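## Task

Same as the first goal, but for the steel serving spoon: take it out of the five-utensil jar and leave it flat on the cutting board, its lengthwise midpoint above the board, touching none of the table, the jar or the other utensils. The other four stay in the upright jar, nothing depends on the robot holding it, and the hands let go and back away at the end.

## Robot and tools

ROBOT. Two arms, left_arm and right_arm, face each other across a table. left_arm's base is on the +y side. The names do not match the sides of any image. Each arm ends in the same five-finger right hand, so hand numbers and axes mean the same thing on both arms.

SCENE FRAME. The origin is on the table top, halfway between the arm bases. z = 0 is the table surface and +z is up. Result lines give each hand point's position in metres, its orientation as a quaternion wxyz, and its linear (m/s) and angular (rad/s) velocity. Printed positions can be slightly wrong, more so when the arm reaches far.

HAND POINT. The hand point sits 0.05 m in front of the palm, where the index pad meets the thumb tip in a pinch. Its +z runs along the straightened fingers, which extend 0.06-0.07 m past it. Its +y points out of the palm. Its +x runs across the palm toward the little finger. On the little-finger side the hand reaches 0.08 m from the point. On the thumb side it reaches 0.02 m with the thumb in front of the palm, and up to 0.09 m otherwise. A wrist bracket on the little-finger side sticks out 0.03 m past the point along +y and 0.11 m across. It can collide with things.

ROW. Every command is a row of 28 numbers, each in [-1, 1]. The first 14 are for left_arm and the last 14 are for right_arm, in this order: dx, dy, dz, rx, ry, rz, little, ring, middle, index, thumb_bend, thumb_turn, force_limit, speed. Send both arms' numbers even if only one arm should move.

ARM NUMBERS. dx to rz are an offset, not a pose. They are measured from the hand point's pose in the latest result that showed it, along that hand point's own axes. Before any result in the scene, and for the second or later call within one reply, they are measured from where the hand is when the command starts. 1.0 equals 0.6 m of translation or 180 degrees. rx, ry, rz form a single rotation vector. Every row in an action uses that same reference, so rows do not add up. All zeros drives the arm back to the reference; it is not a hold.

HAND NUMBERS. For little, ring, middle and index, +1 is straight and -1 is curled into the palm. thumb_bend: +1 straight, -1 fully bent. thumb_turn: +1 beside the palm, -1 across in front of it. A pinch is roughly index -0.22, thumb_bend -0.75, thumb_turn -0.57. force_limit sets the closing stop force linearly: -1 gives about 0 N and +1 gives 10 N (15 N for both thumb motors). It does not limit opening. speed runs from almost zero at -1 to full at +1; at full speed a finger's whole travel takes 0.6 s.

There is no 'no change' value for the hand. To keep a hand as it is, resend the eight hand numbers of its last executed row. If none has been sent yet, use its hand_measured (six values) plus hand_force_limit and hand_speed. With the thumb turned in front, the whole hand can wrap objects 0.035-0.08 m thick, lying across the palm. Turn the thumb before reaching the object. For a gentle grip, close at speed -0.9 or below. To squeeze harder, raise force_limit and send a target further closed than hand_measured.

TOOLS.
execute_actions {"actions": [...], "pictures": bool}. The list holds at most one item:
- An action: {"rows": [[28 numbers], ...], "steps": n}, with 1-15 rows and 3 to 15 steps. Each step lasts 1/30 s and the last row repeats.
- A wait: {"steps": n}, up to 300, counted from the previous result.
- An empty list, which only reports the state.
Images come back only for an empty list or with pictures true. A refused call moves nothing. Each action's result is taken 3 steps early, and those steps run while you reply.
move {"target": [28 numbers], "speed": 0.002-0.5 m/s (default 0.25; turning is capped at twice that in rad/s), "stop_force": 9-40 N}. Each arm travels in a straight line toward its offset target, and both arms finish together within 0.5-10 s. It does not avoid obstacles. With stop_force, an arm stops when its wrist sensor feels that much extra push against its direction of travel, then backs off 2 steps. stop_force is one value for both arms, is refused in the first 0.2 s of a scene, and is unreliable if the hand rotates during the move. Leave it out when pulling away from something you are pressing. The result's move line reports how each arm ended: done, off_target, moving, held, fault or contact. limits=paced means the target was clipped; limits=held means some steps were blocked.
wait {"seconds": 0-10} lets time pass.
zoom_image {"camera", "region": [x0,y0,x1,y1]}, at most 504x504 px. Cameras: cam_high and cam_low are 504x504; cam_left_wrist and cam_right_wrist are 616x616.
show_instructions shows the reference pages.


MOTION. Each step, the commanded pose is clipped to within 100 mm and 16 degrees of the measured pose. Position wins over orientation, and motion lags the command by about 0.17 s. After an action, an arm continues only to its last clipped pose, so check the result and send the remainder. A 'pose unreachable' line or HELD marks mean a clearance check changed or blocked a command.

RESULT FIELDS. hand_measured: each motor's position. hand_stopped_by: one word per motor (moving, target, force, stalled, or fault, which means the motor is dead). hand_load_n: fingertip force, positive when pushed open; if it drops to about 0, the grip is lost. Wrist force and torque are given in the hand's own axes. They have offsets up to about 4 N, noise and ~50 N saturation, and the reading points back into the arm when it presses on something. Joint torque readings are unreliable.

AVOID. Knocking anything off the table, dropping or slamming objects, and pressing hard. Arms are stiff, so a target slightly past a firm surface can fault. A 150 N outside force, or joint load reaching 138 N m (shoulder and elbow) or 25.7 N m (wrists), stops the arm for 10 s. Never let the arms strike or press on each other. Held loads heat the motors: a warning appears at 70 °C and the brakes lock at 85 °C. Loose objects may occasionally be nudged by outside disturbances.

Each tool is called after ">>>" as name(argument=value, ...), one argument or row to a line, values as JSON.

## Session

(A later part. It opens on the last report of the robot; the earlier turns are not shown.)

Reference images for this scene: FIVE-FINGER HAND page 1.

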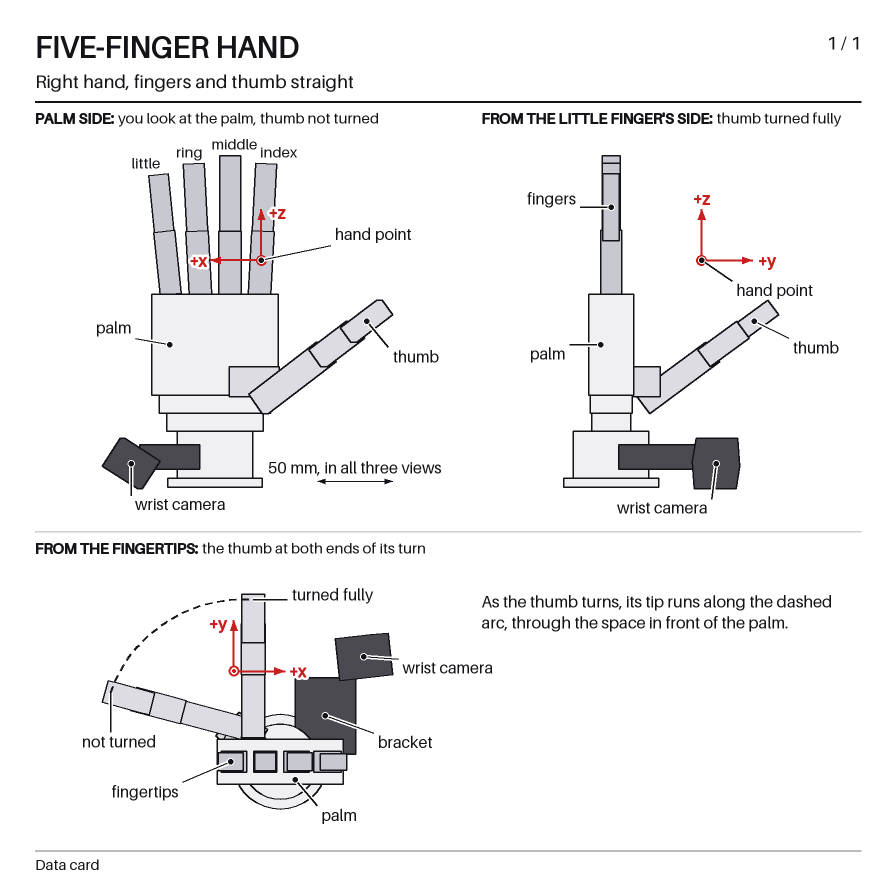

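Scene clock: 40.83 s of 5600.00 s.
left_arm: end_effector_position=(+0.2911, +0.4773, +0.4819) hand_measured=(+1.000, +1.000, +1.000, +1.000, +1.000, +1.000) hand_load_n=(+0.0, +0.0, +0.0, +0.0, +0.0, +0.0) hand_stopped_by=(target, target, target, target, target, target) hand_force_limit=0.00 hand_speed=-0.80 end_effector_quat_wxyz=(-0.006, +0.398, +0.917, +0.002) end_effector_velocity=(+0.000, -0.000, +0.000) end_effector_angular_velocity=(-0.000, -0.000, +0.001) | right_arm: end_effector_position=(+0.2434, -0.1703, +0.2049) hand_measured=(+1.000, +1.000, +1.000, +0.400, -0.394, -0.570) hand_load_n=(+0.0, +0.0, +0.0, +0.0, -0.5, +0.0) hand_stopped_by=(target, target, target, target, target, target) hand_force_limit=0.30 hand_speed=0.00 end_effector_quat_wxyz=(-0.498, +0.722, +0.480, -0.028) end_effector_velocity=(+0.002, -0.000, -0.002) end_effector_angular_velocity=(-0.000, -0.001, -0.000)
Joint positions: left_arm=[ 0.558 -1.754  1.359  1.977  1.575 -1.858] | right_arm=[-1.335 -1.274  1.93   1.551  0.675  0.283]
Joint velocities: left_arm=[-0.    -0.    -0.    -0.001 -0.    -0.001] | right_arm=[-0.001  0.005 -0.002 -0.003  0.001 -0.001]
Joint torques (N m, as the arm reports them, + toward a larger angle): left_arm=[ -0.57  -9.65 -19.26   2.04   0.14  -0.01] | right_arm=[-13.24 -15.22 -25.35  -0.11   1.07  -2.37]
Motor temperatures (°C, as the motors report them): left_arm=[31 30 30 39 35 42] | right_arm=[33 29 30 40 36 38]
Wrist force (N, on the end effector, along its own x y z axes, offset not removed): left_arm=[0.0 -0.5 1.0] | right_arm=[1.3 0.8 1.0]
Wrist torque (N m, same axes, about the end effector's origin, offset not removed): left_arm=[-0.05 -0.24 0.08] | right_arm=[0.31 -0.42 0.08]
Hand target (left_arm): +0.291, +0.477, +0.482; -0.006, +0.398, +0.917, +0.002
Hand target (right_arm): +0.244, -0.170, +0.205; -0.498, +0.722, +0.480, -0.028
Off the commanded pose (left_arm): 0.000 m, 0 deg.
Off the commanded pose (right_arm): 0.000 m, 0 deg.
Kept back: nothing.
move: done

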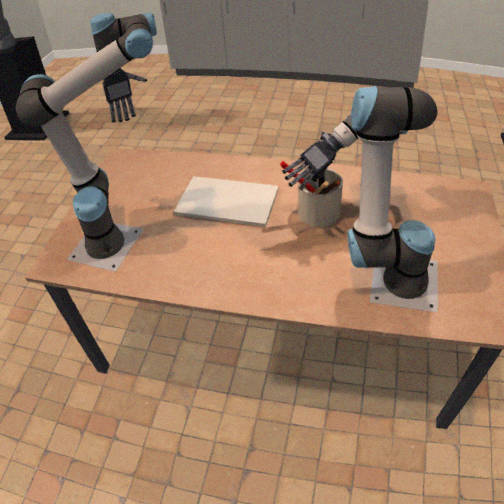

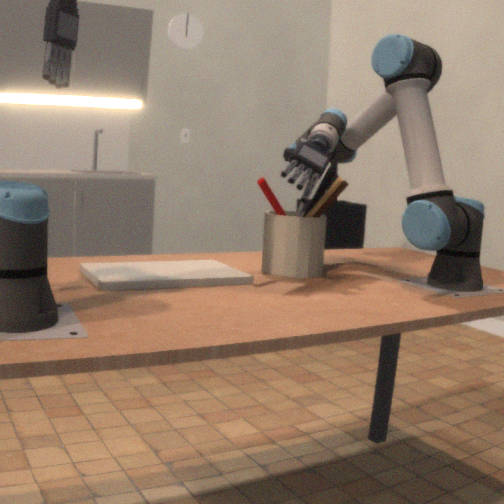

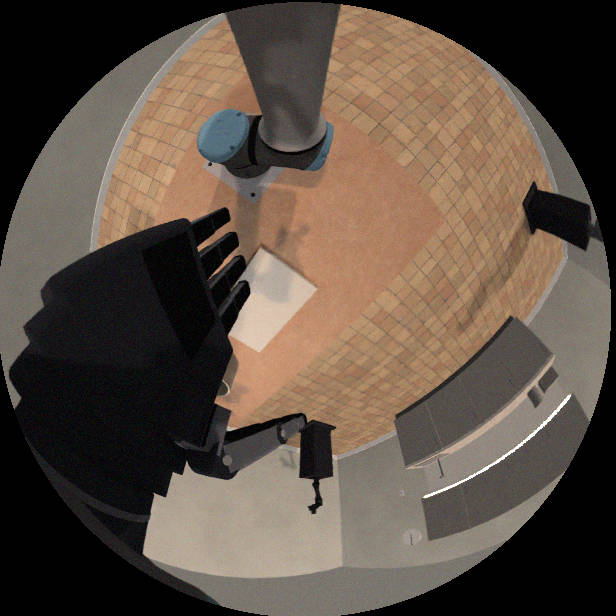

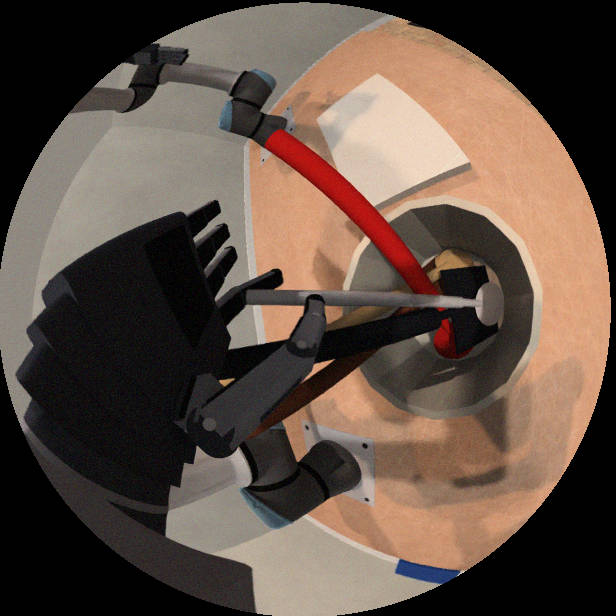

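>>> execute_actions(
  actions=[
    {"rows":[[0,0,0,0,0,0,1,1,1,1,1,1,0,-0.8, 0,0,0,0,0,0,1,1,1,-0.4,-0.9,-0.57,0.3,-0.6]],"steps":5},
  ],
)

>>> wait(
  seconds=2.5,
)

>>> move(
  target=[0,0,0,0,0,0,1,1,1,1,1,1,0,-0.8, 0.058,-0.1,-0.067,0,0,0,1,1,1,-0.4,-0.9,-0.57,0.3,-0.6],
  speed=0.03,
)

Scene clock: 41.03 s of 5600.00 s.
left_arm: end_effector_position=(+0.2911, +0.4773, +0.4819) hand_measured=(+1.000, +1.000, +1.000, +1.000, +1.000, +1.000) hand_load_n=(+0.0, +0.0, +0.0, +0.0, +0.0, +0.0) hand_stopped_by=(target, target, target, target, target, target) hand_force_limit=0.00 hand_speed=-0.80 end_effector_quat_wxyz=(-0.006, +0.398, +0.917, +0.002) end_effector_velocity=(-0.000, +0.000, -0.000) end_effector_angular_velocity=(-0.000, +0.001, +0.001) | right_arm: end_effector_position=(+0.2436, -0.1703, +0.2047) hand_measured=(+1.000, +1.000, +1.000, +0.400, -0.394, -0.570) hand_load_n=(+0.0, +0.0, +0.0, +0.0, -0.5, +0.0) hand_stopped_by=(target, target, target, moving, moving, target) hand_force_limit=0.30 hand_speed=-0.60 end_effector_quat_wxyz=(-0.498, +0.722, +0.480, -0.028) end_effector_velocity=(-0.000, -0.000, -0.000) end_effector_angular_velocity=(-0.000, +0.000, +0.000)
Joint positions: left_arm=[ 0.558 -1.754  1.359  1.977  1.575 -1.858] | right_arm=[-1.335 -1.273  1.93   1.551  0.675  0.283]
Joint velocities: left_arm=[ 0.    -0.     0.    -0.     0.001 -0.001] | right_arm=[ 0.  0.  0.  0.  0. -0.]
Joint torques (N m, as the arm reports them, + toward a larger angle): left_arm=[ -0.27  -9.8  -19.45   2.14   0.23  -0.01] | right_arm=[-12.06 -20.6  -24.31   0.17   0.79  -2.03]
Motor temperatures (°C, as the motors report them): left_arm=[31 30 30 39 35 42] | right_arm=[33 29 30 40 36 38]
Wrist force (N, on the end effector, along its own x y z axes, offset not removed): left_arm=[-0.5 -1.4 -0.1] | right_arm=[1.8 1.3 1.0]
Wrist torque (N m, same axes, about the end effector's origin, offset not removed): left_arm=[-0.17 -0.16 -0.03] | right_arm=[0.31 -0.58 0.12]
Steps of this call (steps 1 to 4: nothing new was sent; steps 5 to 6: the first 2 steps of this action). Readings (end_effector_position | what the end effector reports):
5: left_arm (+0.2911, +0.4773, +0.4819) | right_arm (+0.2436, -0.1703, +0.2047) | left_arm hand_measured=(+1.000, +1.000, +1.000, +1.000, +1.000, +1.000) hand_load_n=(+0.0, +0.0, +0.0, +0.0, +0.0, +0.0) hand_stopped_by=(target, target, target, target, target, target) hand_force_limit=0.00 hand_speed=-0.80 | right_arm hand_measured=(+1.000, +1.000, +1.000, +0.400, -0.394, -0.570) hand_load_n=(+0.0, +0.0, +0.0, +0.0, -0.5, +0.0) hand_stopped_by=(target, target, target, moving, moving, target) hand_force_limit=0.30 hand_speed=-0.60
6: the state above

Scene clock: 43.63 s of 5600.00 s.
left_arm: end_effector_position=(+0.2911, +0.4773, +0.4819) hand_measured=(+1.000, +1.000, +1.000, +1.000, +1.000, +1.000) hand_load_n=(+0.0, +0.0, +0.0, +0.0, +0.0, +0.0) hand_stopped_by=(target, target, target, target, target, target) hand_force_limit=0.00 hand_speed=-0.80 end_effector_quat_wxyz=(-0.006, +0.398, +0.917, +0.002) end_effector_velocity=(+0.000, -0.000, -0.000) end_effector_angular_velocity=(+0.002, +0.001, -0.001) | right_arm: end_effector_position=(+0.2434, -0.1703, +0.2049) hand_measured=(+1.000, +1.000, +1.000, +0.004, -0.626, -0.570) hand_load_n=(+0.0, +0.0, +0.0, +6.5, +11.0, -0.5) hand_stopped_by=(target, target, target, force, force, target) hand_force_limit=0.30 hand_speed=-0.60 end_effector_quat_wxyz=(-0.498, +0.722, +0.480, -0.028) end_effector_velocity=(-0.000, +0.000, +0.000) end_effector_angular_velocity=(+0.001, -0.001, +0.002)
Joint positions: left_arm=[ 0.558 -1.754  1.359  1.977  1.575 -1.858] | right_arm=[-1.335 -1.274  1.93   1.551  0.675  0.283]
Joint velocities: left_arm=[-0.     0.001 -0.     0.001 -0.     0.001] | right_arm=[ 0.001 -0.001  0.     0.    -0.    -0.001]
Joint torques (N m, as the arm reports them, + toward a larger angle): left_arm=[ -0.85 -10.07 -19.09   2.18   0.13  -0.02] | right_arm=[ 13.65 -26.42  -4.5   -0.62  -2.38   2.27]
Motor temperatures (°C, as the motors report them): left_arm=[31 30 30 39 35 42] | right_arm=[33 29 30 40 36 38]
Wrist force (N, on the end effector, along its own x y z axes, offset not removed): left_arm=[0.0 -0.6 0.8] | right_arm=[2.5 -0.8 0.8]
Wrist torque (N m, same axes, about the end effector's origin, offset not removed): left_arm=[-0.08 -0.34 0.12] | right_arm=[0.18 -0.50 0.17]
Hand target (left_arm): +0.291, +0.477, +0.482; -0.006, +0.398, +0.917, +0.002
Hand target (right_arm): +0.243, -0.170, +0.205; -0.498, +0.722, +0.480, -0.028
Off the commanded pose (left_arm): 0.000 m, 0 deg.
Off the commanded pose (right_arm): 0.000 m, 0 deg.
Kept back: nothing.
Steps of this call (steps 1 to 3: the last 3 steps of your previous action; steps 4 to 78: nothing new was sent). Readings (end_effector_position | what the end effector reports):
1: left_arm (+0.2911, +0.4773, +0.4819) | right_arm (+0.2436, -0.1703, +0.2047) | left_arm hand_measured=(+1.000, +1.000, +1.000, +1.000, +1.000, +1.000) hand_load_n=(+0.0, +0.0, +0.0, +0.0, +0.0, +0.0) hand_stopped_by=(target, target, target, target, target, target) hand_force_limit=0.00 hand_speed=-0.80 | right_arm hand_measured=(+1.000, +1.000, +1.000, +0.400, -0.394, -0.570) hand_load_n=(+0.0, +0.0, +0.0, +0.0, -0.5, +0.0) hand_stopped_by=(target, target, target, moving, moving, target) hand_force_limit=0.30 hand_speed=-0.60
2: left_arm (+0.2911, +0.4773, +0.4819) | right_arm (+0.2436, -0.1703, +0.2047) | left_arm hand_measured=(+1.000, +1.000, +1.000, +1.000, +1.000, +1.000) hand_load_n=(+0.0, +0.0, +0.0, +0.0, +0.0, +0.0) hand_stopped_by=(target, target, target, target, target, target) hand_force_limit=0.00 hand_speed=-0.80 | right_arm hand_measured=(+1.000, +1.000, +1.000, +0.380, -0.406, -0.570) hand_load_n=(+0.0, +0.0, +0.0, +0.0, +1.0, +0.0) hand_stopped_by=(target, target, target, moving, moving, target) hand_force_limit=0.30 hand_speed=-0.60
4: left_arm (+0.2911, +0.4773, +0.4819) | right_arm (+0.2436, -0.1703, +0.2047) | left_arm hand_measured=(+1.000, +1.000, +1.000, +1.000, +1.000, +1.000) hand_load_n=(+0.0, +0.0, +0.0, +0.0, +0.0, +0.0) hand_stopped_by=(target, target, target, target, target, target) hand_force_limit=0.00 hand_speed=-0.80 | right_arm hand_measured=(+1.000, +1.000, +1.000, +0.336, -0.434, -0.570) hand_load_n=(+0.0, +0.0, +0.0, +0.0, +1.0, +0.0) hand_stopped_by=(target, target, target, moving, moving, target) hand_force_limit=0.30 hand_speed=-0.60
8: left_arm (+0.2911, +0.4773, +0.4819) | right_arm (+0.2436, -0.1703, +0.2048) | left_arm hand_measured=(+1.000, +1.000, +1.000, +1.000, +1.000, +1.000) hand_load_n=(+0.0, +0.0, +0.0, +0.0, +0.0, +0.0) hand_stopped_by=(target, target, target, target, target, target) hand_force_limit=0.00 hand_speed=-0.80 | right_arm hand_measured=(+1.000, +1.000, +1.000, +0.246, -0.490, -0.570) hand_load_n=(+0.0, +0.0, +0.0, +0.0, +1.0, +0.0) hand_stopped_by=(target, target, target, moving, moving, target) hand_force_limit=0.30 hand_speed=-0.60
78: the state above

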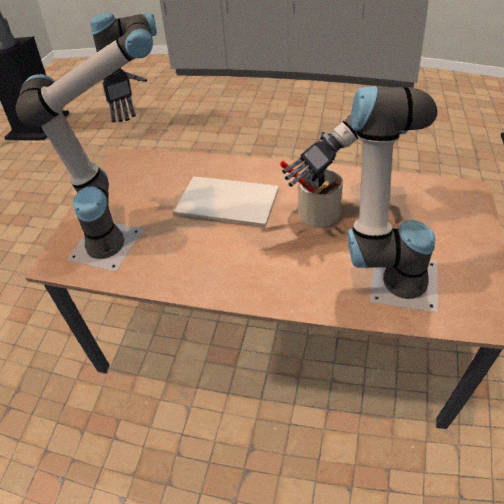

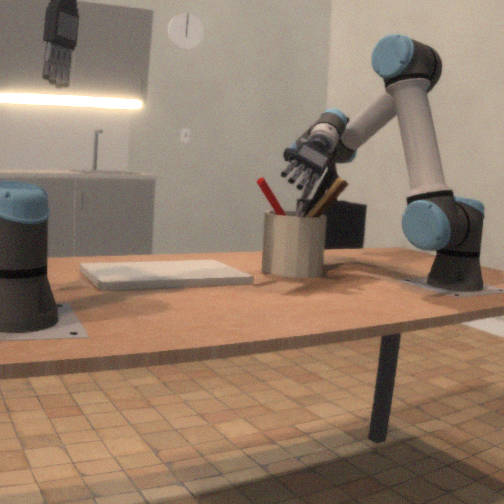

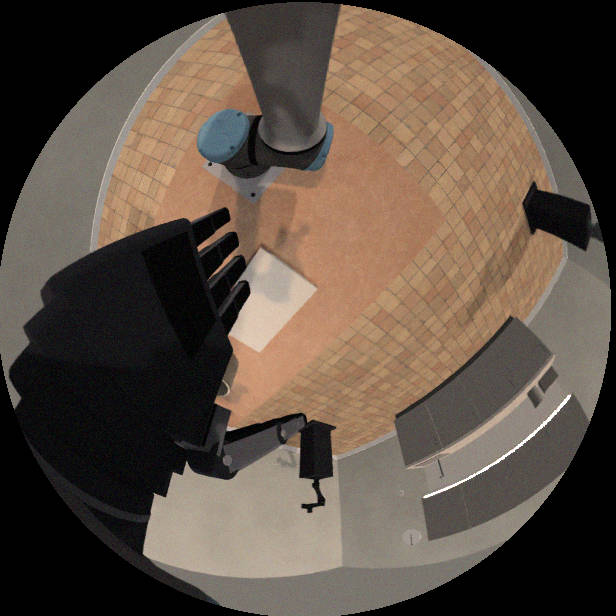

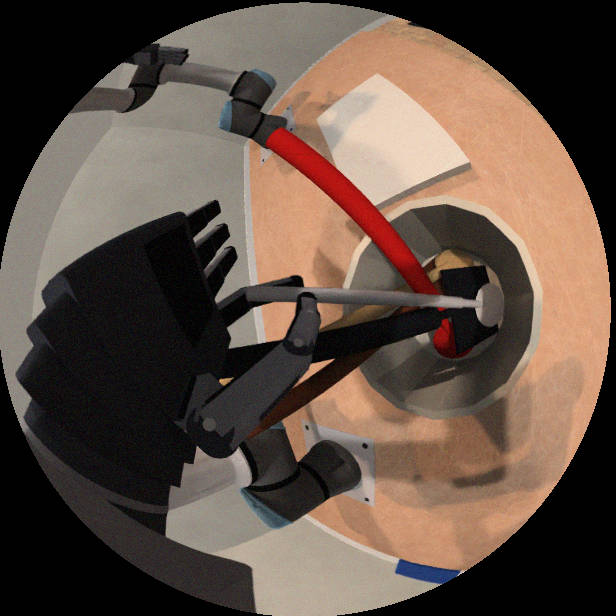

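Scene clock: 46.70 s of 5600.00 s.
left_arm: end_effector_position=(+0.2911, +0.4773, +0.4819) hand_measured=(+1.000, +1.000, +1.000, +1.000, +1.000, +1.000) hand_load_n=(+0.0, +0.0, +0.0, +0.0, +0.0, +0.0) hand_stopped_by=(target, target, target, target, target, target) hand_force_limit=0.00 hand_speed=-0.80 end_effector_quat_wxyz=(-0.006, +0.398, +0.917, +0.002) end_effector_velocity=(-0.000, -0.000, -0.000) end_effector_angular_velocity=(-0.000, +0.002, +0.000) | right_arm: end_effector_position=(+0.2431, -0.1706, +0.2847) hand_measured=(+1.000, +1.000, +1.000, +0.004, -0.632, -0.570) hand_load_n=(+0.0, +0.0, +0.0, +0.0, +0.0, +0.0) hand_stopped_by=(target, target, target, force, force, target) hand_force_limit=0.30 hand_speed=-0.60 end_effector_quat_wxyz=(-0.498, +0.722, +0.480, -0.028) end_effector_velocity=(+0.000, -0.000, +0.002) end_effector_angular_velocity=(-0.000, -0.001, +0.001)
Joint positions: left_arm=[ 0.558 -1.754  1.359  1.977  1.575 -1.858] | right_arm=[-1.335 -1.378  1.827  1.759  0.675  0.283]
Joint velocities: left_arm=[-0.001  0.     0.     0.001  0.001 -0.001] | right_arm=[-0.001 -0.002 -0.004  0.007  0.001 -0.002]
Joint torques (N m, as the arm reports them, + toward a larger angle): left_arm=[ -0.37  -9.98 -19.09   1.99   0.14  -0.07] | right_arm=[-13.17 -31.02 -30.34   5.81   0.91  -2.15]
Motor temperatures (°C, as the motors report them): left_arm=[31 30 30 39 35 42] | right_arm=[33 29 30 40 36 38]
Wrist force (N, on the end effector, along its own x y z axes, offset not removed): left_arm=[-1.1 -1.5 1.7] | right_arm=[-0.1 2.9 2.9]
Wrist torque (N m, same axes, about the end effector's origin, offset not removed): left_arm=[-0.34 -0.15 0.00] | right_arm=[0.46 -0.22 0.09]
Hand target (left_arm): +0.291, +0.477, +0.482; -0.006, +0.398, +0.917, +0.002
Hand target (right_arm): +0.243, -0.171, +0.285; -0.498, +0.722, +0.480, -0.028
Off the commanded pose (left_arm): 0.000 m, 0 deg.
Off the commanded pose (right_arm): 0.000 m, 0 deg.
Kept back: nothing.
move: done

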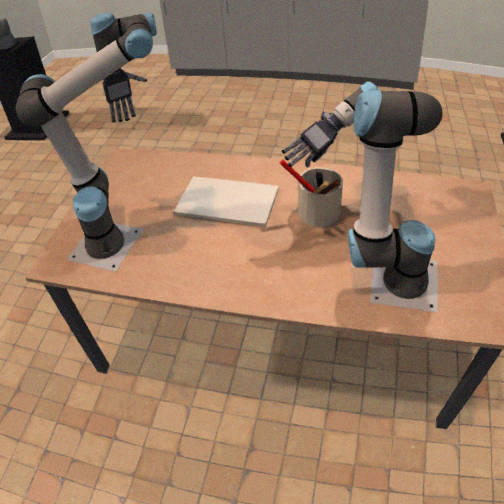

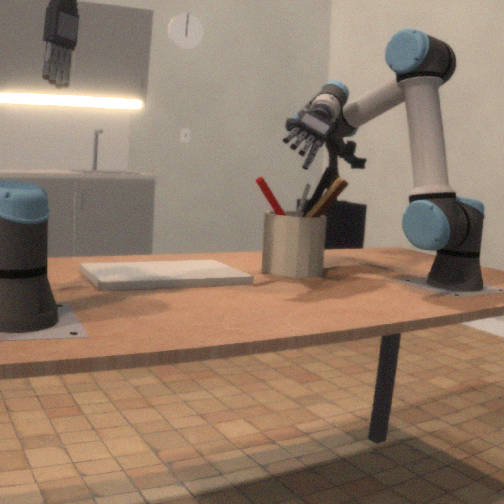

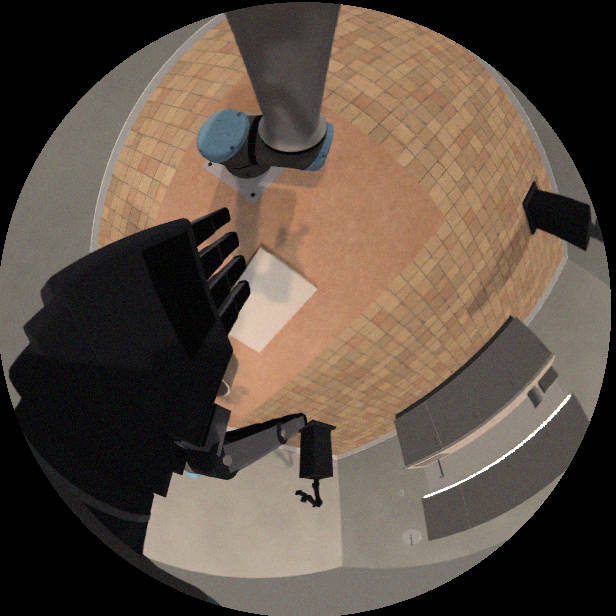

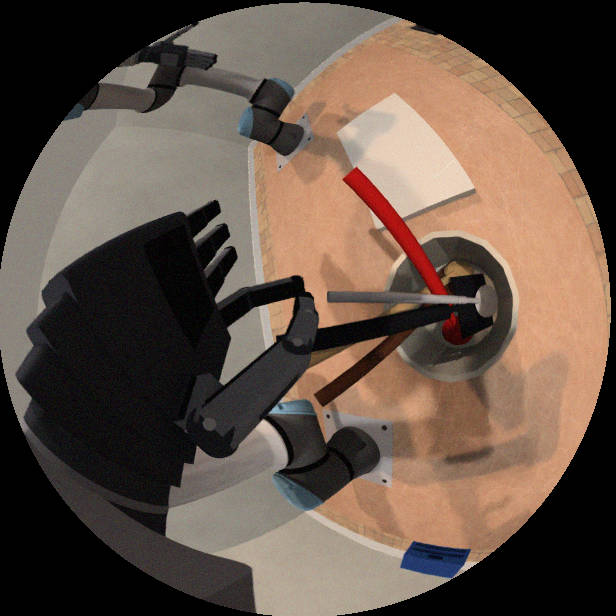

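>>> move(
  target=[0,0,0,0,0,0,1,1,1,1,1,1,0,-0.8, -0.048,0.04,0.075,0,0,0,1,1,1,0.7,-0.1,-0.57,0.3,0],
  speed=0.06,
)

>>> move(
  target=[0,0,0,0,0,0,1,1,1,1,1,1,0,-0.8, 0,0.06,0,0,0,0,1,1,1,0.7,-0.1,-0.57,0.3,0],
  speed=0.03,
)

Scene clock: 48.40 s of 5600.00 s.
left_arm: end_effector_position=(+0.2911, +0.4773, +0.4819) hand_measured=(+1.000, +1.000, +1.000, +1.000, +1.000, +1.000) hand_load_n=(+0.0, +0.0, +0.0, +0.0, +0.0, +0.0) hand_stopped_by=(target, target, target, target, target, target) hand_force_limit=0.00 hand_speed=-0.80 end_effector_quat_wxyz=(-0.006, +0.398, +0.917, +0.002) end_effector_velocity=(+0.000, -0.000, -0.000) end_effector_angular_velocity=(+0.000, -0.000, -0.001) | right_arm: end_effector_position=(+0.2204, -0.1612, +0.2319) hand_measured=(+1.000, +1.000, +1.000, +0.700, -0.100, -0.570) hand_load_n=(+0.0, +0.0, +0.0, +0.0, +0.0, +0.0) hand_stopped_by=(target, target, target, target, target, target) hand_force_limit=0.30 hand_speed=0.00 end_effector_quat_wxyz=(-0.498, +0.722, +0.480, -0.028) end_effector_velocity=(-0.001, +0.001, -0.003) end_effector_angular_velocity=(-0.001, -0.001, +0.001)
Joint positions: left_arm=[ 0.558 -1.754  1.359  1.977  1.575 -1.858] | right_arm=[-1.295 -1.345  1.929  1.581  0.652  0.336]
Joint velocities: left_arm=[-0.001  0.     0.    -0.    -0.     0.   ] | right_arm=[ 0.003  0.003  0.004 -0.01  -0.001  0.004]
Joint torques (N m, as the arm reports them, + toward a larger angle): left_arm=[ -0.03  -9.73 -19.01   2.1    0.02  -0.13] | right_arm=[ 12.43 -12.5   -4.94   0.27  -3.11   2.92]
Motor temperatures (°C, as the motors report them): left_arm=[31 30 30 39 35 42] | right_arm=[33 29 30 40 36 38]
Wrist force (N, on the end effector, along its own x y z axes, offset not removed): left_arm=[-0.1 -1.2 1.4] | right_arm=[1.4 2.9 1.7]
Wrist torque (N m, same axes, about the end effector's origin, offset not removed): left_arm=[-0.23 -0.28 0.04] | right_arm=[0.40 -0.43 0.08]
Hand target (left_arm): +0.291, +0.477, +0.482; -0.006, +0.398, +0.917, +0.002
Hand target (right_arm): +0.220, -0.161, +0.232; -0.498, +0.722, +0.480, -0.028
Off the commanded pose (left_arm): 0.000 m, 0 deg.
Off the commanded pose (right_arm): 0.000 m, 0 deg.
Kept back: nothing.
move: done

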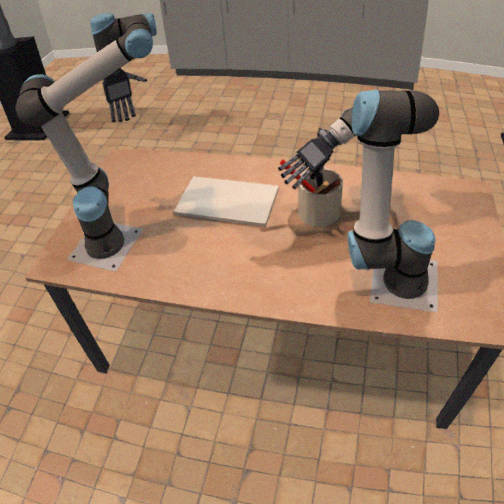

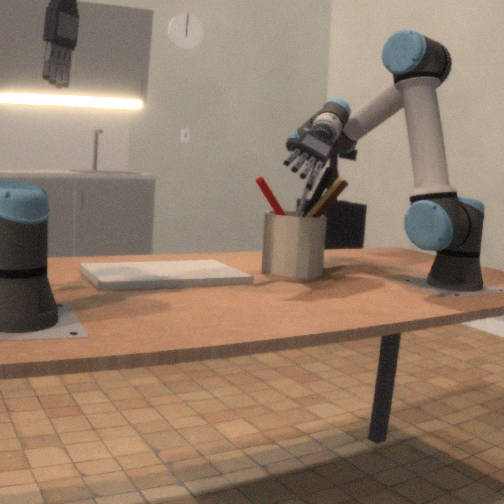

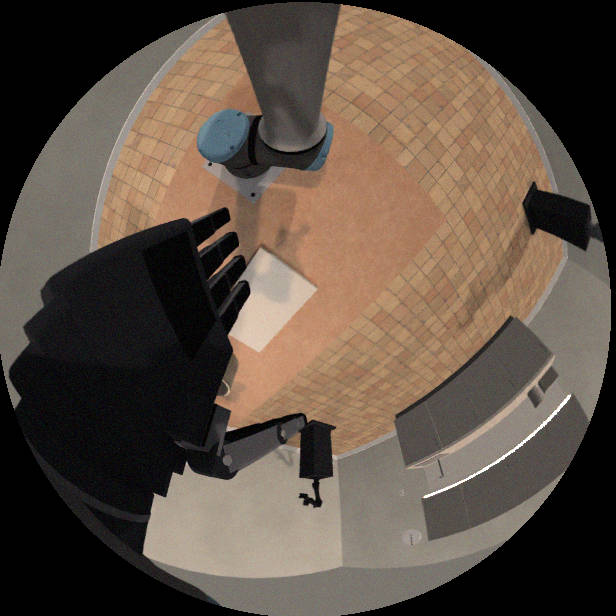

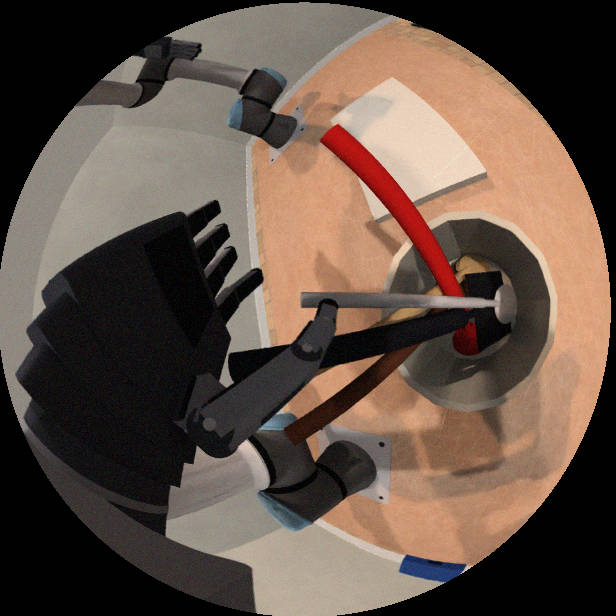

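Scene clock: 50.00 s of 5600.00 s.
left_arm: end_effector_position=(+0.2911, +0.4773, +0.4819) hand_measured=(+1.000, +1.000, +1.000, +1.000, +1.000, +1.000) hand_load_n=(+0.0, +0.0, +0.0, +0.0, +0.0, +0.0) hand_stopped_by=(target, target, target, target, target, target) hand_force_limit=0.00 hand_speed=-0.80 end_effector_quat_wxyz=(-0.006, +0.398, +0.917, +0.002) end_effector_velocity=(+0.000, +0.000, +0.000) end_effector_angular_velocity=(+0.001, -0.001, -0.001) | right_arm: end_effector_position=(+0.2441, -0.1627, +0.2053) hand_measured=(+1.000, +1.000, +1.000, +0.700, -0.100, -0.570) hand_load_n=(+0.0, +0.0, +0.0, +0.0, +0.0, +0.0) hand_stopped_by=(target, target, target, target, target, target) hand_force_limit=0.30 hand_speed=0.00 end_effector_quat_wxyz=(-0.498, +0.722, +0.480, -0.028) end_effector_velocity=(+0.001, +0.000, -0.002) end_effector_angular_velocity=(-0.001, +0.000, +0.001)
Joint positions: left_arm=[ 0.558 -1.754  1.359  1.977  1.575 -1.858] | right_arm=[-1.315 -1.265  1.91   1.541  0.663  0.31 ]
Joint velocities: left_arm=[-0.001 -0.     0.     0.    -0.001  0.   ] | right_arm=[ 0.001  0.005 -0.002 -0.003  0.001 -0.   ]
Joint torques (N m, as the arm reports them, + toward a larger angle): left_arm=[ -0.45  -9.82 -19.07   2.05   0.16  -0.04] | right_arm=[-11.78 -16.47 -26.15  -0.1    0.86  -2.16]
Motor temperatures (°C, as the motors report them): left_arm=[31 30 30 39 35 42] | right_arm=[33 29 30 40 36 38]
Wrist force (N, on the end effector, along its own x y z axes, offset not removed): left_arm=[0.7 -1.5 1.0] | right_arm=[0.5 1.7 1.5]
Wrist torque (N m, same axes, about the end effector's origin, offset not removed): left_arm=[-0.24 -0.32 0.13] | right_arm=[0.40 -0.32 0.09]
Hand target (left_arm): +0.291, +0.477, +0.482; -0.006, +0.398, +0.917, +0.002
Hand target (right_arm): +0.244, -0.163, +0.205; -0.498, +0.722, +0.480, -0.028
Off the commanded pose (left_arm): 0.000 m, 0 deg.
Off the commanded pose (right_arm): 0.000 m, 0 deg.
Kept back: nothing.
move: done

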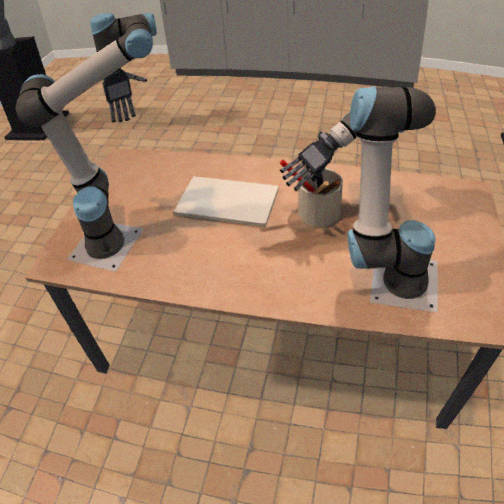

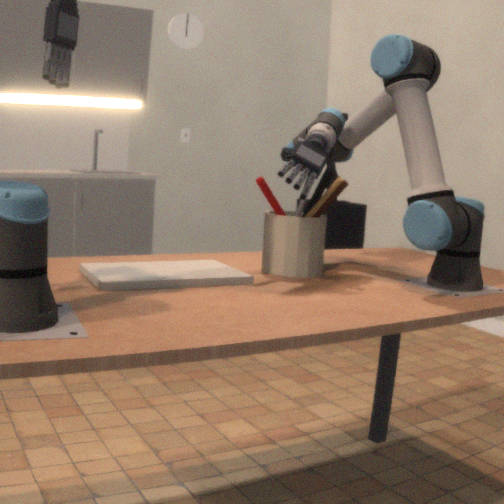

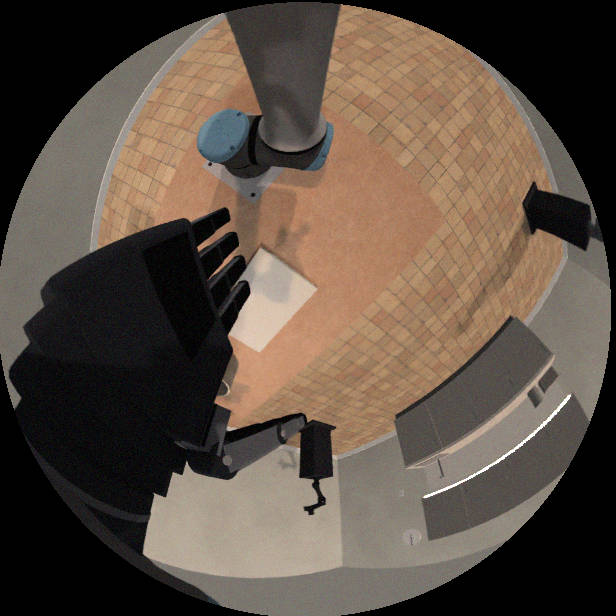

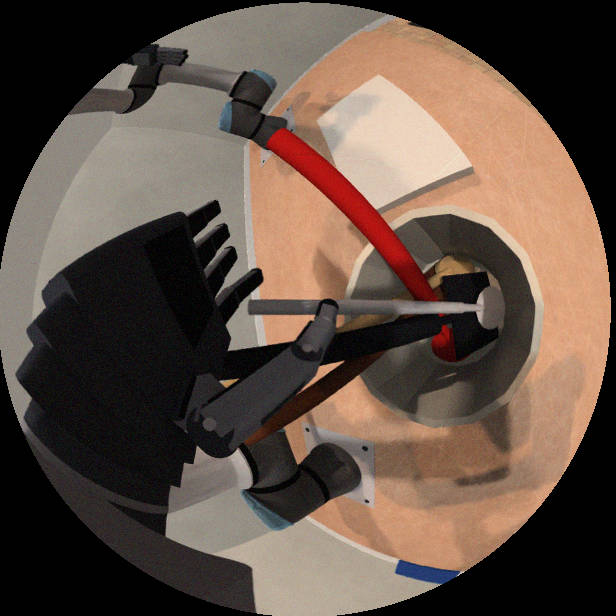

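>>> execute_actions(
  actions=[
    {"rows":[[0,0,0,0,0,0,1,1,1,1,1,1,0,-0.8, 0,0,0,0,0,0,1,1,1,-0.4,-0.9,-0.57,0.3,-0.6]],"steps":5},
  ],
)

>>> wait(
  seconds=2.5,
)

>>> move(
  target=[0,0,0,0,0,0,1,1,1,1,1,1,0,-0.8, 0.058,-0.1,-0.067,0,0,0,1,1,1,-0.4,-0.9,-0.57,0.3,-0.6],
  speed=0.03,
)

Scene clock: 50.20 s of 5600.00 s.
left_arm: end_effector_position=(+0.2911, +0.4773, +0.4819) hand_measured=(+1.000, +1.000, +1.000, +1.000, +1.000, +1.000) hand_load_n=(+0.0, +0.0, +0.0, +0.0, +0.0, +0.0) hand_stopped_by=(target, target, target, target, target, target) hand_force_limit=0.00 hand_speed=-0.80 end_effector_quat_wxyz=(-0.006, +0.398, +0.917, +0.002) end_effector_velocity=(+0.000, -0.000, +0.000) end_effector_angular_velocity=(+0.000, -0.001, -0.000) | right_arm: end_effector_position=(+0.2442, -0.1627, +0.2052) hand_measured=(+1.000, +1.000, +1.000, +0.700, -0.100, -0.570) hand_load_n=(+0.0, +0.0, +0.0, +0.0, +0.0, +0.0) hand_stopped_by=(target, target, target, moving, moving, target) hand_force_limit=0.30 hand_speed=-0.60 end_effector_quat_wxyz=(-0.498, +0.722, +0.480, -0.028) end_effector_velocity=(-0.000, +0.000, +0.000) end_effector_angular_velocity=(+0.001, -0.000, +0.001)
Joint positions: left_arm=[ 0.558 -1.754  1.359  1.977  1.575 -1.858] | right_arm=[-1.315 -1.264  1.91   1.541  0.663  0.31 ]
Joint velocities: left_arm=[-0.001  0.    -0.     0.    -0.001 -0.001] | right_arm=[ 0.001  0.     0.     0.    -0.001 -0.001]
Joint torques (N m, as the arm reports them, + toward a larger angle): left_arm=[ -0.13  -9.51 -19.21   2.12   0.1   -0.02] | right_arm=[-12.28 -20.94 -24.72   0.21   0.81  -2.14]
Motor temperatures (°C, as the motors report them): left_arm=[31 30 30 39 35 42] | right_arm=[33 29 30 40 36 38]
Wrist force (N, on the end effector, along its own x y z axes, offset not removed): left_arm=[1.2 -0.4 0.8] | right_arm=[1.5 1.3 2.2]
Wrist torque (N m, same axes, about the end effector's origin, offset not removed): left_arm=[-0.07 -0.37 0.09] | right_arm=[0.37 -0.43 0.10]
Steps of this call (steps 1 to 4: nothing new was sent; steps 5 to 6: the first 2 steps of this action). Readings (end_effector_position | what the end effector reports):
5: left_arm (+0.2911, +0.4773, +0.4819) | right_arm (+0.2442, -0.1627, +0.2052) | left_arm hand_measured=(+1.000, +1.000, +1.000, +1.000, +1.000, +1.000) hand_load_n=(+0.0, +0.0, +0.0, +0.0, +0.0, +0.0) hand_stopped_by=(target, target, target, target, target, target) hand_force_limit=0.00 hand_speed=-0.80 | right_arm hand_measured=(+1.000, +1.000, +1.000, +0.700, -0.100, -0.570) hand_load_n=(+0.0, +0.0, +0.0, +0.0, +0.0, +0.0) hand_stopped_by=(target, target, target, moving, moving, target) hand_force_limit=0.30 hand_speed=-0.60
6: the state above

Scene clock: 52.80 s of 5600.00 s.
left_arm: end_effector_position=(+0.2911, +0.4773, +0.4819) hand_measured=(+1.000, +1.000, +1.000, +1.000, +1.000, +1.000) hand_load_n=(+0.0, +0.0, +0.0, +0.0, +0.0, +0.0) hand_stopped_by=(target, target, target, target, target, target) hand_force_limit=0.00 hand_speed=-0.80 end_effector_quat_wxyz=(-0.006, +0.398, +0.917, +0.002) end_effector_velocity=(-0.000, +0.000, +0.000) end_effector_angular_velocity=(-0.001, -0.000, -0.000) | right_arm: end_effector_position=(+0.2441, -0.1627, +0.2054) hand_measured=(+1.000, +1.000, +1.000, -0.028, -0.512, -0.570) hand_load_n=(+0.0, +0.0, +0.0, +7.0, +14.5, -0.5) hand_stopped_by=(target, target, target, force, force, target) hand_force_limit=0.30 hand_speed=-0.60 end_effector_quat_wxyz=(-0.498, +0.722, +0.480, -0.028) end_effector_velocity=(-0.000, +0.000, +0.000) end_effector_angular_velocity=(-0.000, -0.001, +0.001)
Joint positions: left_arm=[ 0.558 -1.754  1.359  1.977  1.575 -1.858] | right_arm=[-1.315 -1.265  1.91   1.541  0.663  0.31 ]
Joint velocities: left_arm=[ 0.    -0.    -0.001  0.     0.     0.001] | right_arm=[ 0.    -0.001  0.    -0.     0.    -0.   ]
Joint torques (N m, as the arm reports them, + toward a larger angle): left_arm=[ -0.35  -9.4  -19.07   2.06   0.07  -0.02] | right_arm=[ 15.89 -26.35  -4.45   2.22  -3.51   1.96]
Motor temperatures (°C, as the motors report them): left_arm=[31 30 30 39 35 42] | right_arm=[33 29 30 40 36 38]
Wrist force (N, on the end effector, along its own x y z axes, offset not removed): left_arm=[-0.1 -1.3 0.8] | right_arm=[1.5 -0.1 -2.8]
Wrist torque (N m, same axes, about the end effector's origin, offset not removed): left_arm=[-0.25 -0.28 0.06] | right_arm=[-0.51 -0.54 0.04]
Hand target (left_arm): +0.291, +0.477, +0.482; -0.006, +0.398, +0.917, +0.002
Hand target (right_arm): +0.244, -0.163, +0.205; -0.498, +0.722, +0.480, -0.028
Off the commanded pose (left_arm): 0.000 m, 0 deg.
Off the commanded pose (right_arm): 0.000 m, 0 deg.
Kept back: nothing.
Steps of this call (steps 1 to 3: the last 3 steps of your previous action; steps 4 to 78: nothing new was sent). Readings (end_effector_position | what the end effector reports):
1: left_arm (+0.2911, +0.4773, +0.4819) | right_arm (+0.2442, -0.1627, +0.2052) | left_arm hand_measured=(+1.000, +1.000, +1.000, +1.000, +1.000, +1.000) hand_load_n=(+0.0, +0.0, +0.0, +0.0, +0.0, +0.0) hand_stopped_by=(target, target, target, target, target, target) hand_force_limit=0.00 hand_speed=-0.80 | right_arm hand_measured=(+1.000, +1.000, +1.000, +0.700, -0.100, -0.570) hand_load_n=(+0.0, +0.0, +0.0, +0.0, +0.0, +0.0) hand_stopped_by=(target, target, target, moving, moving, target) hand_force_limit=0.30 hand_speed=-0.60
2: left_arm (+0.2911, +0.4773, +0.4819) | right_arm (+0.2442, -0.1627, +0.2052) | left_arm hand_measured=(+1.000, +1.000, +1.000, +1.000, +1.000, +1.000) hand_load_n=(+0.0, +0.0, +0.0, +0.0, +0.0, +0.0) hand_stopped_by=(target, target, target, target, target, target) hand_force_limit=0.00 hand_speed=-0.80 | right_arm hand_measured=(+1.000, +1.000, +1.000, +0.680, -0.112, -0.570) hand_load_n=(+0.0, +0.0, +0.0, +0.0, +1.0, +0.0) hand_stopped_by=(target, target, target, moving, moving, target) hand_force_limit=0.30 hand_speed=-0.60
4: left_arm (+0.2911, +0.4773, +0.4819) | right_arm (+0.2442, -0.1627, +0.2052) | left_arm hand_measured=(+1.000, +1.000, +1.000, +1.000, +1.000, +1.000) hand_load_n=(+0.0, +0.0, +0.0, +0.0, +0.0, +0.0) hand_stopped_by=(target, target, target, target, target, target) hand_force_limit=0.00 hand_speed=-0.80 | right_arm hand_measured=(+1.000, +1.000, +1.000, +0.636, -0.140, -0.570) hand_load_n=(+0.0, +0.0, +0.0, +0.0, +1.5, +0.0) hand_stopped_by=(target, target, target, moving, moving, target) hand_force_limit=0.30 hand_speed=-0.60
8: left_arm (+0.2911, +0.4773, +0.4819) | right_arm (+0.2442, -0.1627, +0.2053) | left_arm hand_measured=(+1.000, +1.000, +1.000, +1.000, +1.000, +1.000) hand_load_n=(+0.0, +0.0, +0.0, +0.0, +0.0, +0.0) hand_stopped_by=(target, target, target, target, target, target) hand_force_limit=0.00 hand_speed=-0.80 | right_arm hand_measured=(+1.000, +1.000, +1.000, +0.546, -0.196, -0.570) hand_load_n=(+0.0, +0.0, +0.0, +0.0, +1.5, +0.0) hand_stopped_by=(target, target, target, moving, moving, target) hand_force_limit=0.30 hand_speed=-0.60
78: the state above

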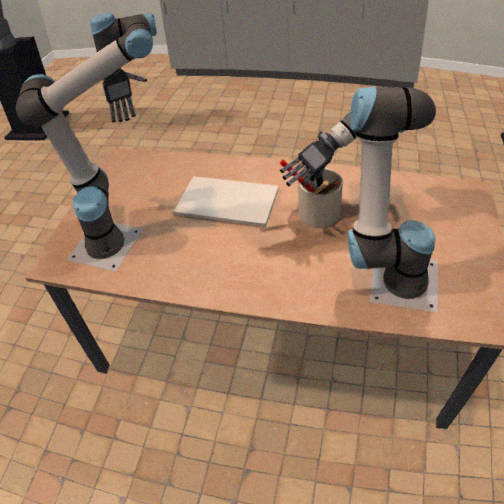

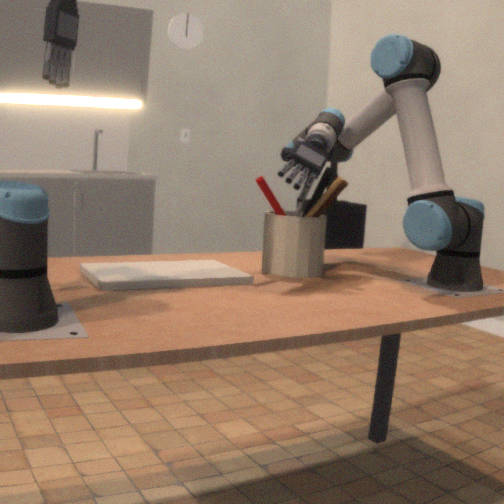

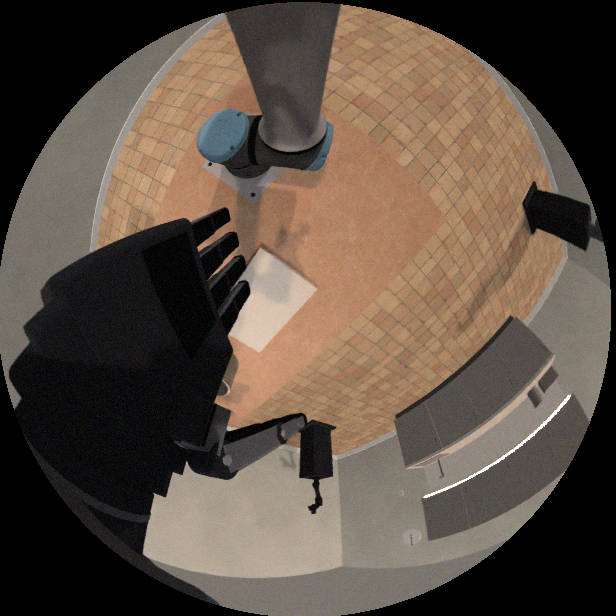

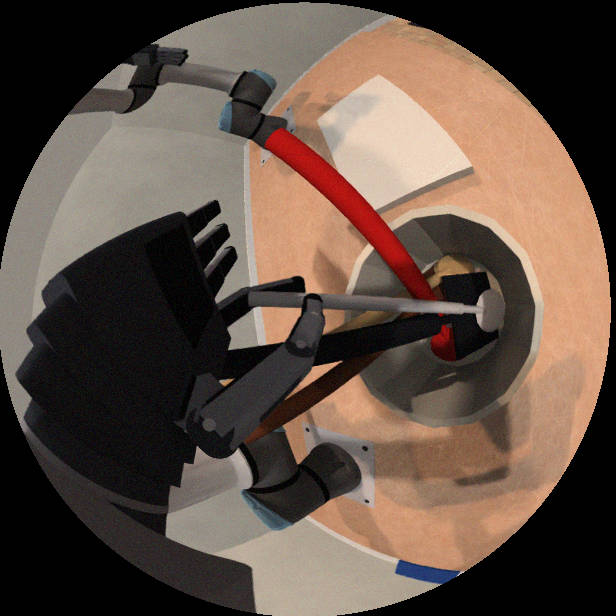

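Scene clock: 55.87 s of 5600.00 s.
left_arm: end_effector_position=(+0.2911, +0.4773, +0.4819) hand_measured=(+1.000, +1.000, +1.000, +1.000, +1.000, +1.000) hand_load_n=(+0.0, +0.0, +0.0, +0.0, +0.0, +0.0) hand_stopped_by=(target, target, target, target, target, target) hand_force_limit=0.00 hand_speed=-0.80 end_effector_quat_wxyz=(-0.006, +0.398, +0.917, +0.002) end_effector_velocity=(+0.000, -0.001, -0.001) end_effector_angular_velocity=(+0.002, +0.001, +0.001) | right_arm: end_effector_position=(+0.2438, -0.1630, +0.2852) hand_measured=(+1.000, +1.000, +1.000, -0.030, -0.520, -0.570) hand_load_n=(+0.0, +0.0, +0.0, +0.0, +0.0, +0.0) hand_stopped_by=(target, target, target, force, force, target) hand_force_limit=0.30 hand_speed=-0.60 end_effector_quat_wxyz=(-0.498, +0.722, +0.480, -0.028) end_effector_velocity=(-0.000, -0.000, +0.002) end_effector_angular_velocity=(-0.001, +0.000, +0.001)
Joint positions: left_arm=[ 0.558 -1.754  1.359  1.977  1.575 -1.858] | right_arm=[-1.315 -1.367  1.807  1.747  0.663  0.309]
Joint velocities: left_arm=[ 0.     0.003  0.    -0.    -0.    -0.001] | right_arm=[ 0.    -0.002 -0.004  0.007  0.001  0.   ]
Joint torques (N m, as the arm reports them, + toward a larger angle): left_arm=[ -0.64  -9.57 -19.24   2.1    0.16  -0.09] | right_arm=[-13.47 -35.68 -28.82   4.91   0.99  -2.27]
Motor temperatures (°C, as the motors report them): left_arm=[31 30 30 39 35 42] | right_arm=[33 29 30 40 36 38]
Wrist force (N, on the end effector, along its own x y z axes, offset not removed): left_arm=[-0.3 -1.6 1.1] | right_arm=[1.8 2.7 1.5]
Wrist torque (N m, same axes, about the end effector's origin, offset not removed): left_arm=[-0.26 -0.20 0.01] | right_arm=[0.58 -0.58 0.15]
Hand target (left_arm): +0.291, +0.477, +0.482; -0.006, +0.398, +0.917, +0.002
Hand target (right_arm): +0.244, -0.163, +0.285; -0.498, +0.722, +0.480, -0.028
Off the commanded pose (left_arm): 0.000 m, 0 deg.
Off the commanded pose (right_arm): 0.000 m, 0 deg.
Kept back: nothing.
move: done

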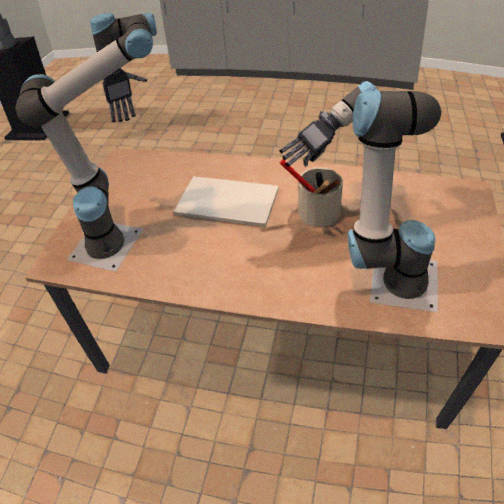

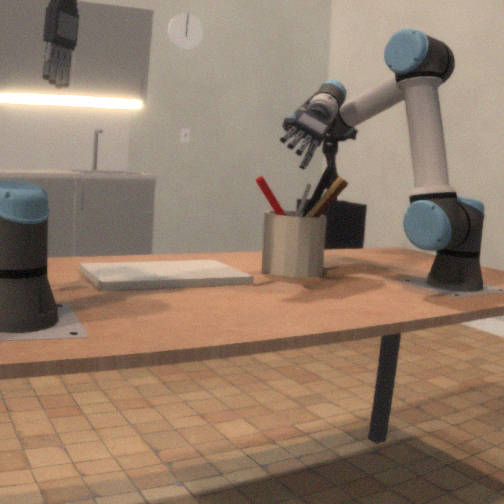

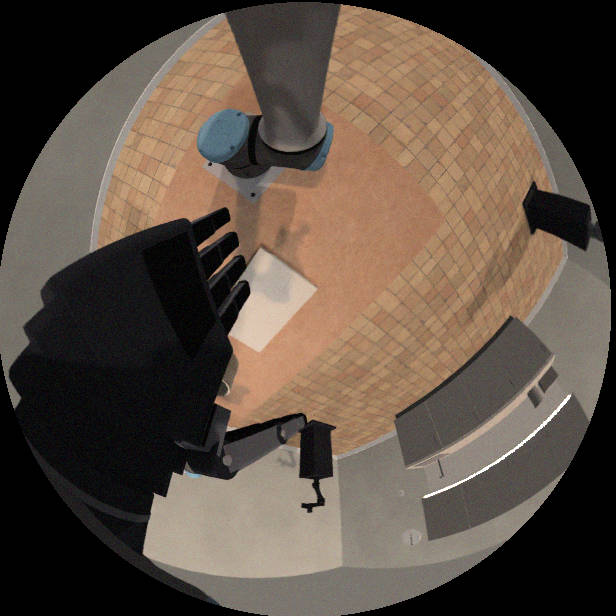

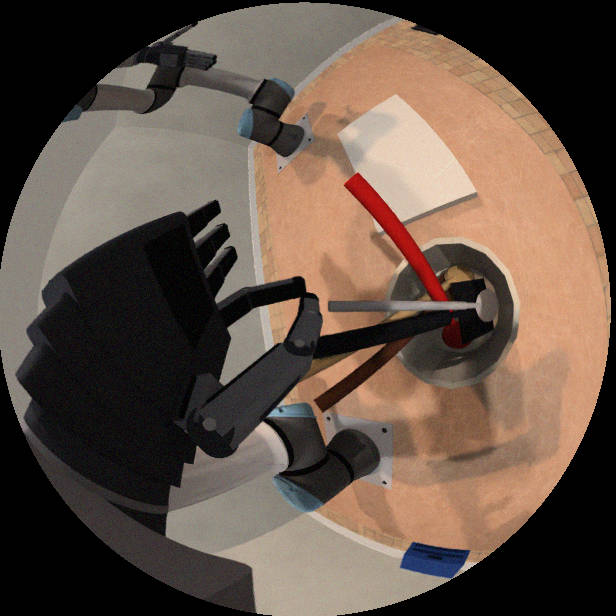

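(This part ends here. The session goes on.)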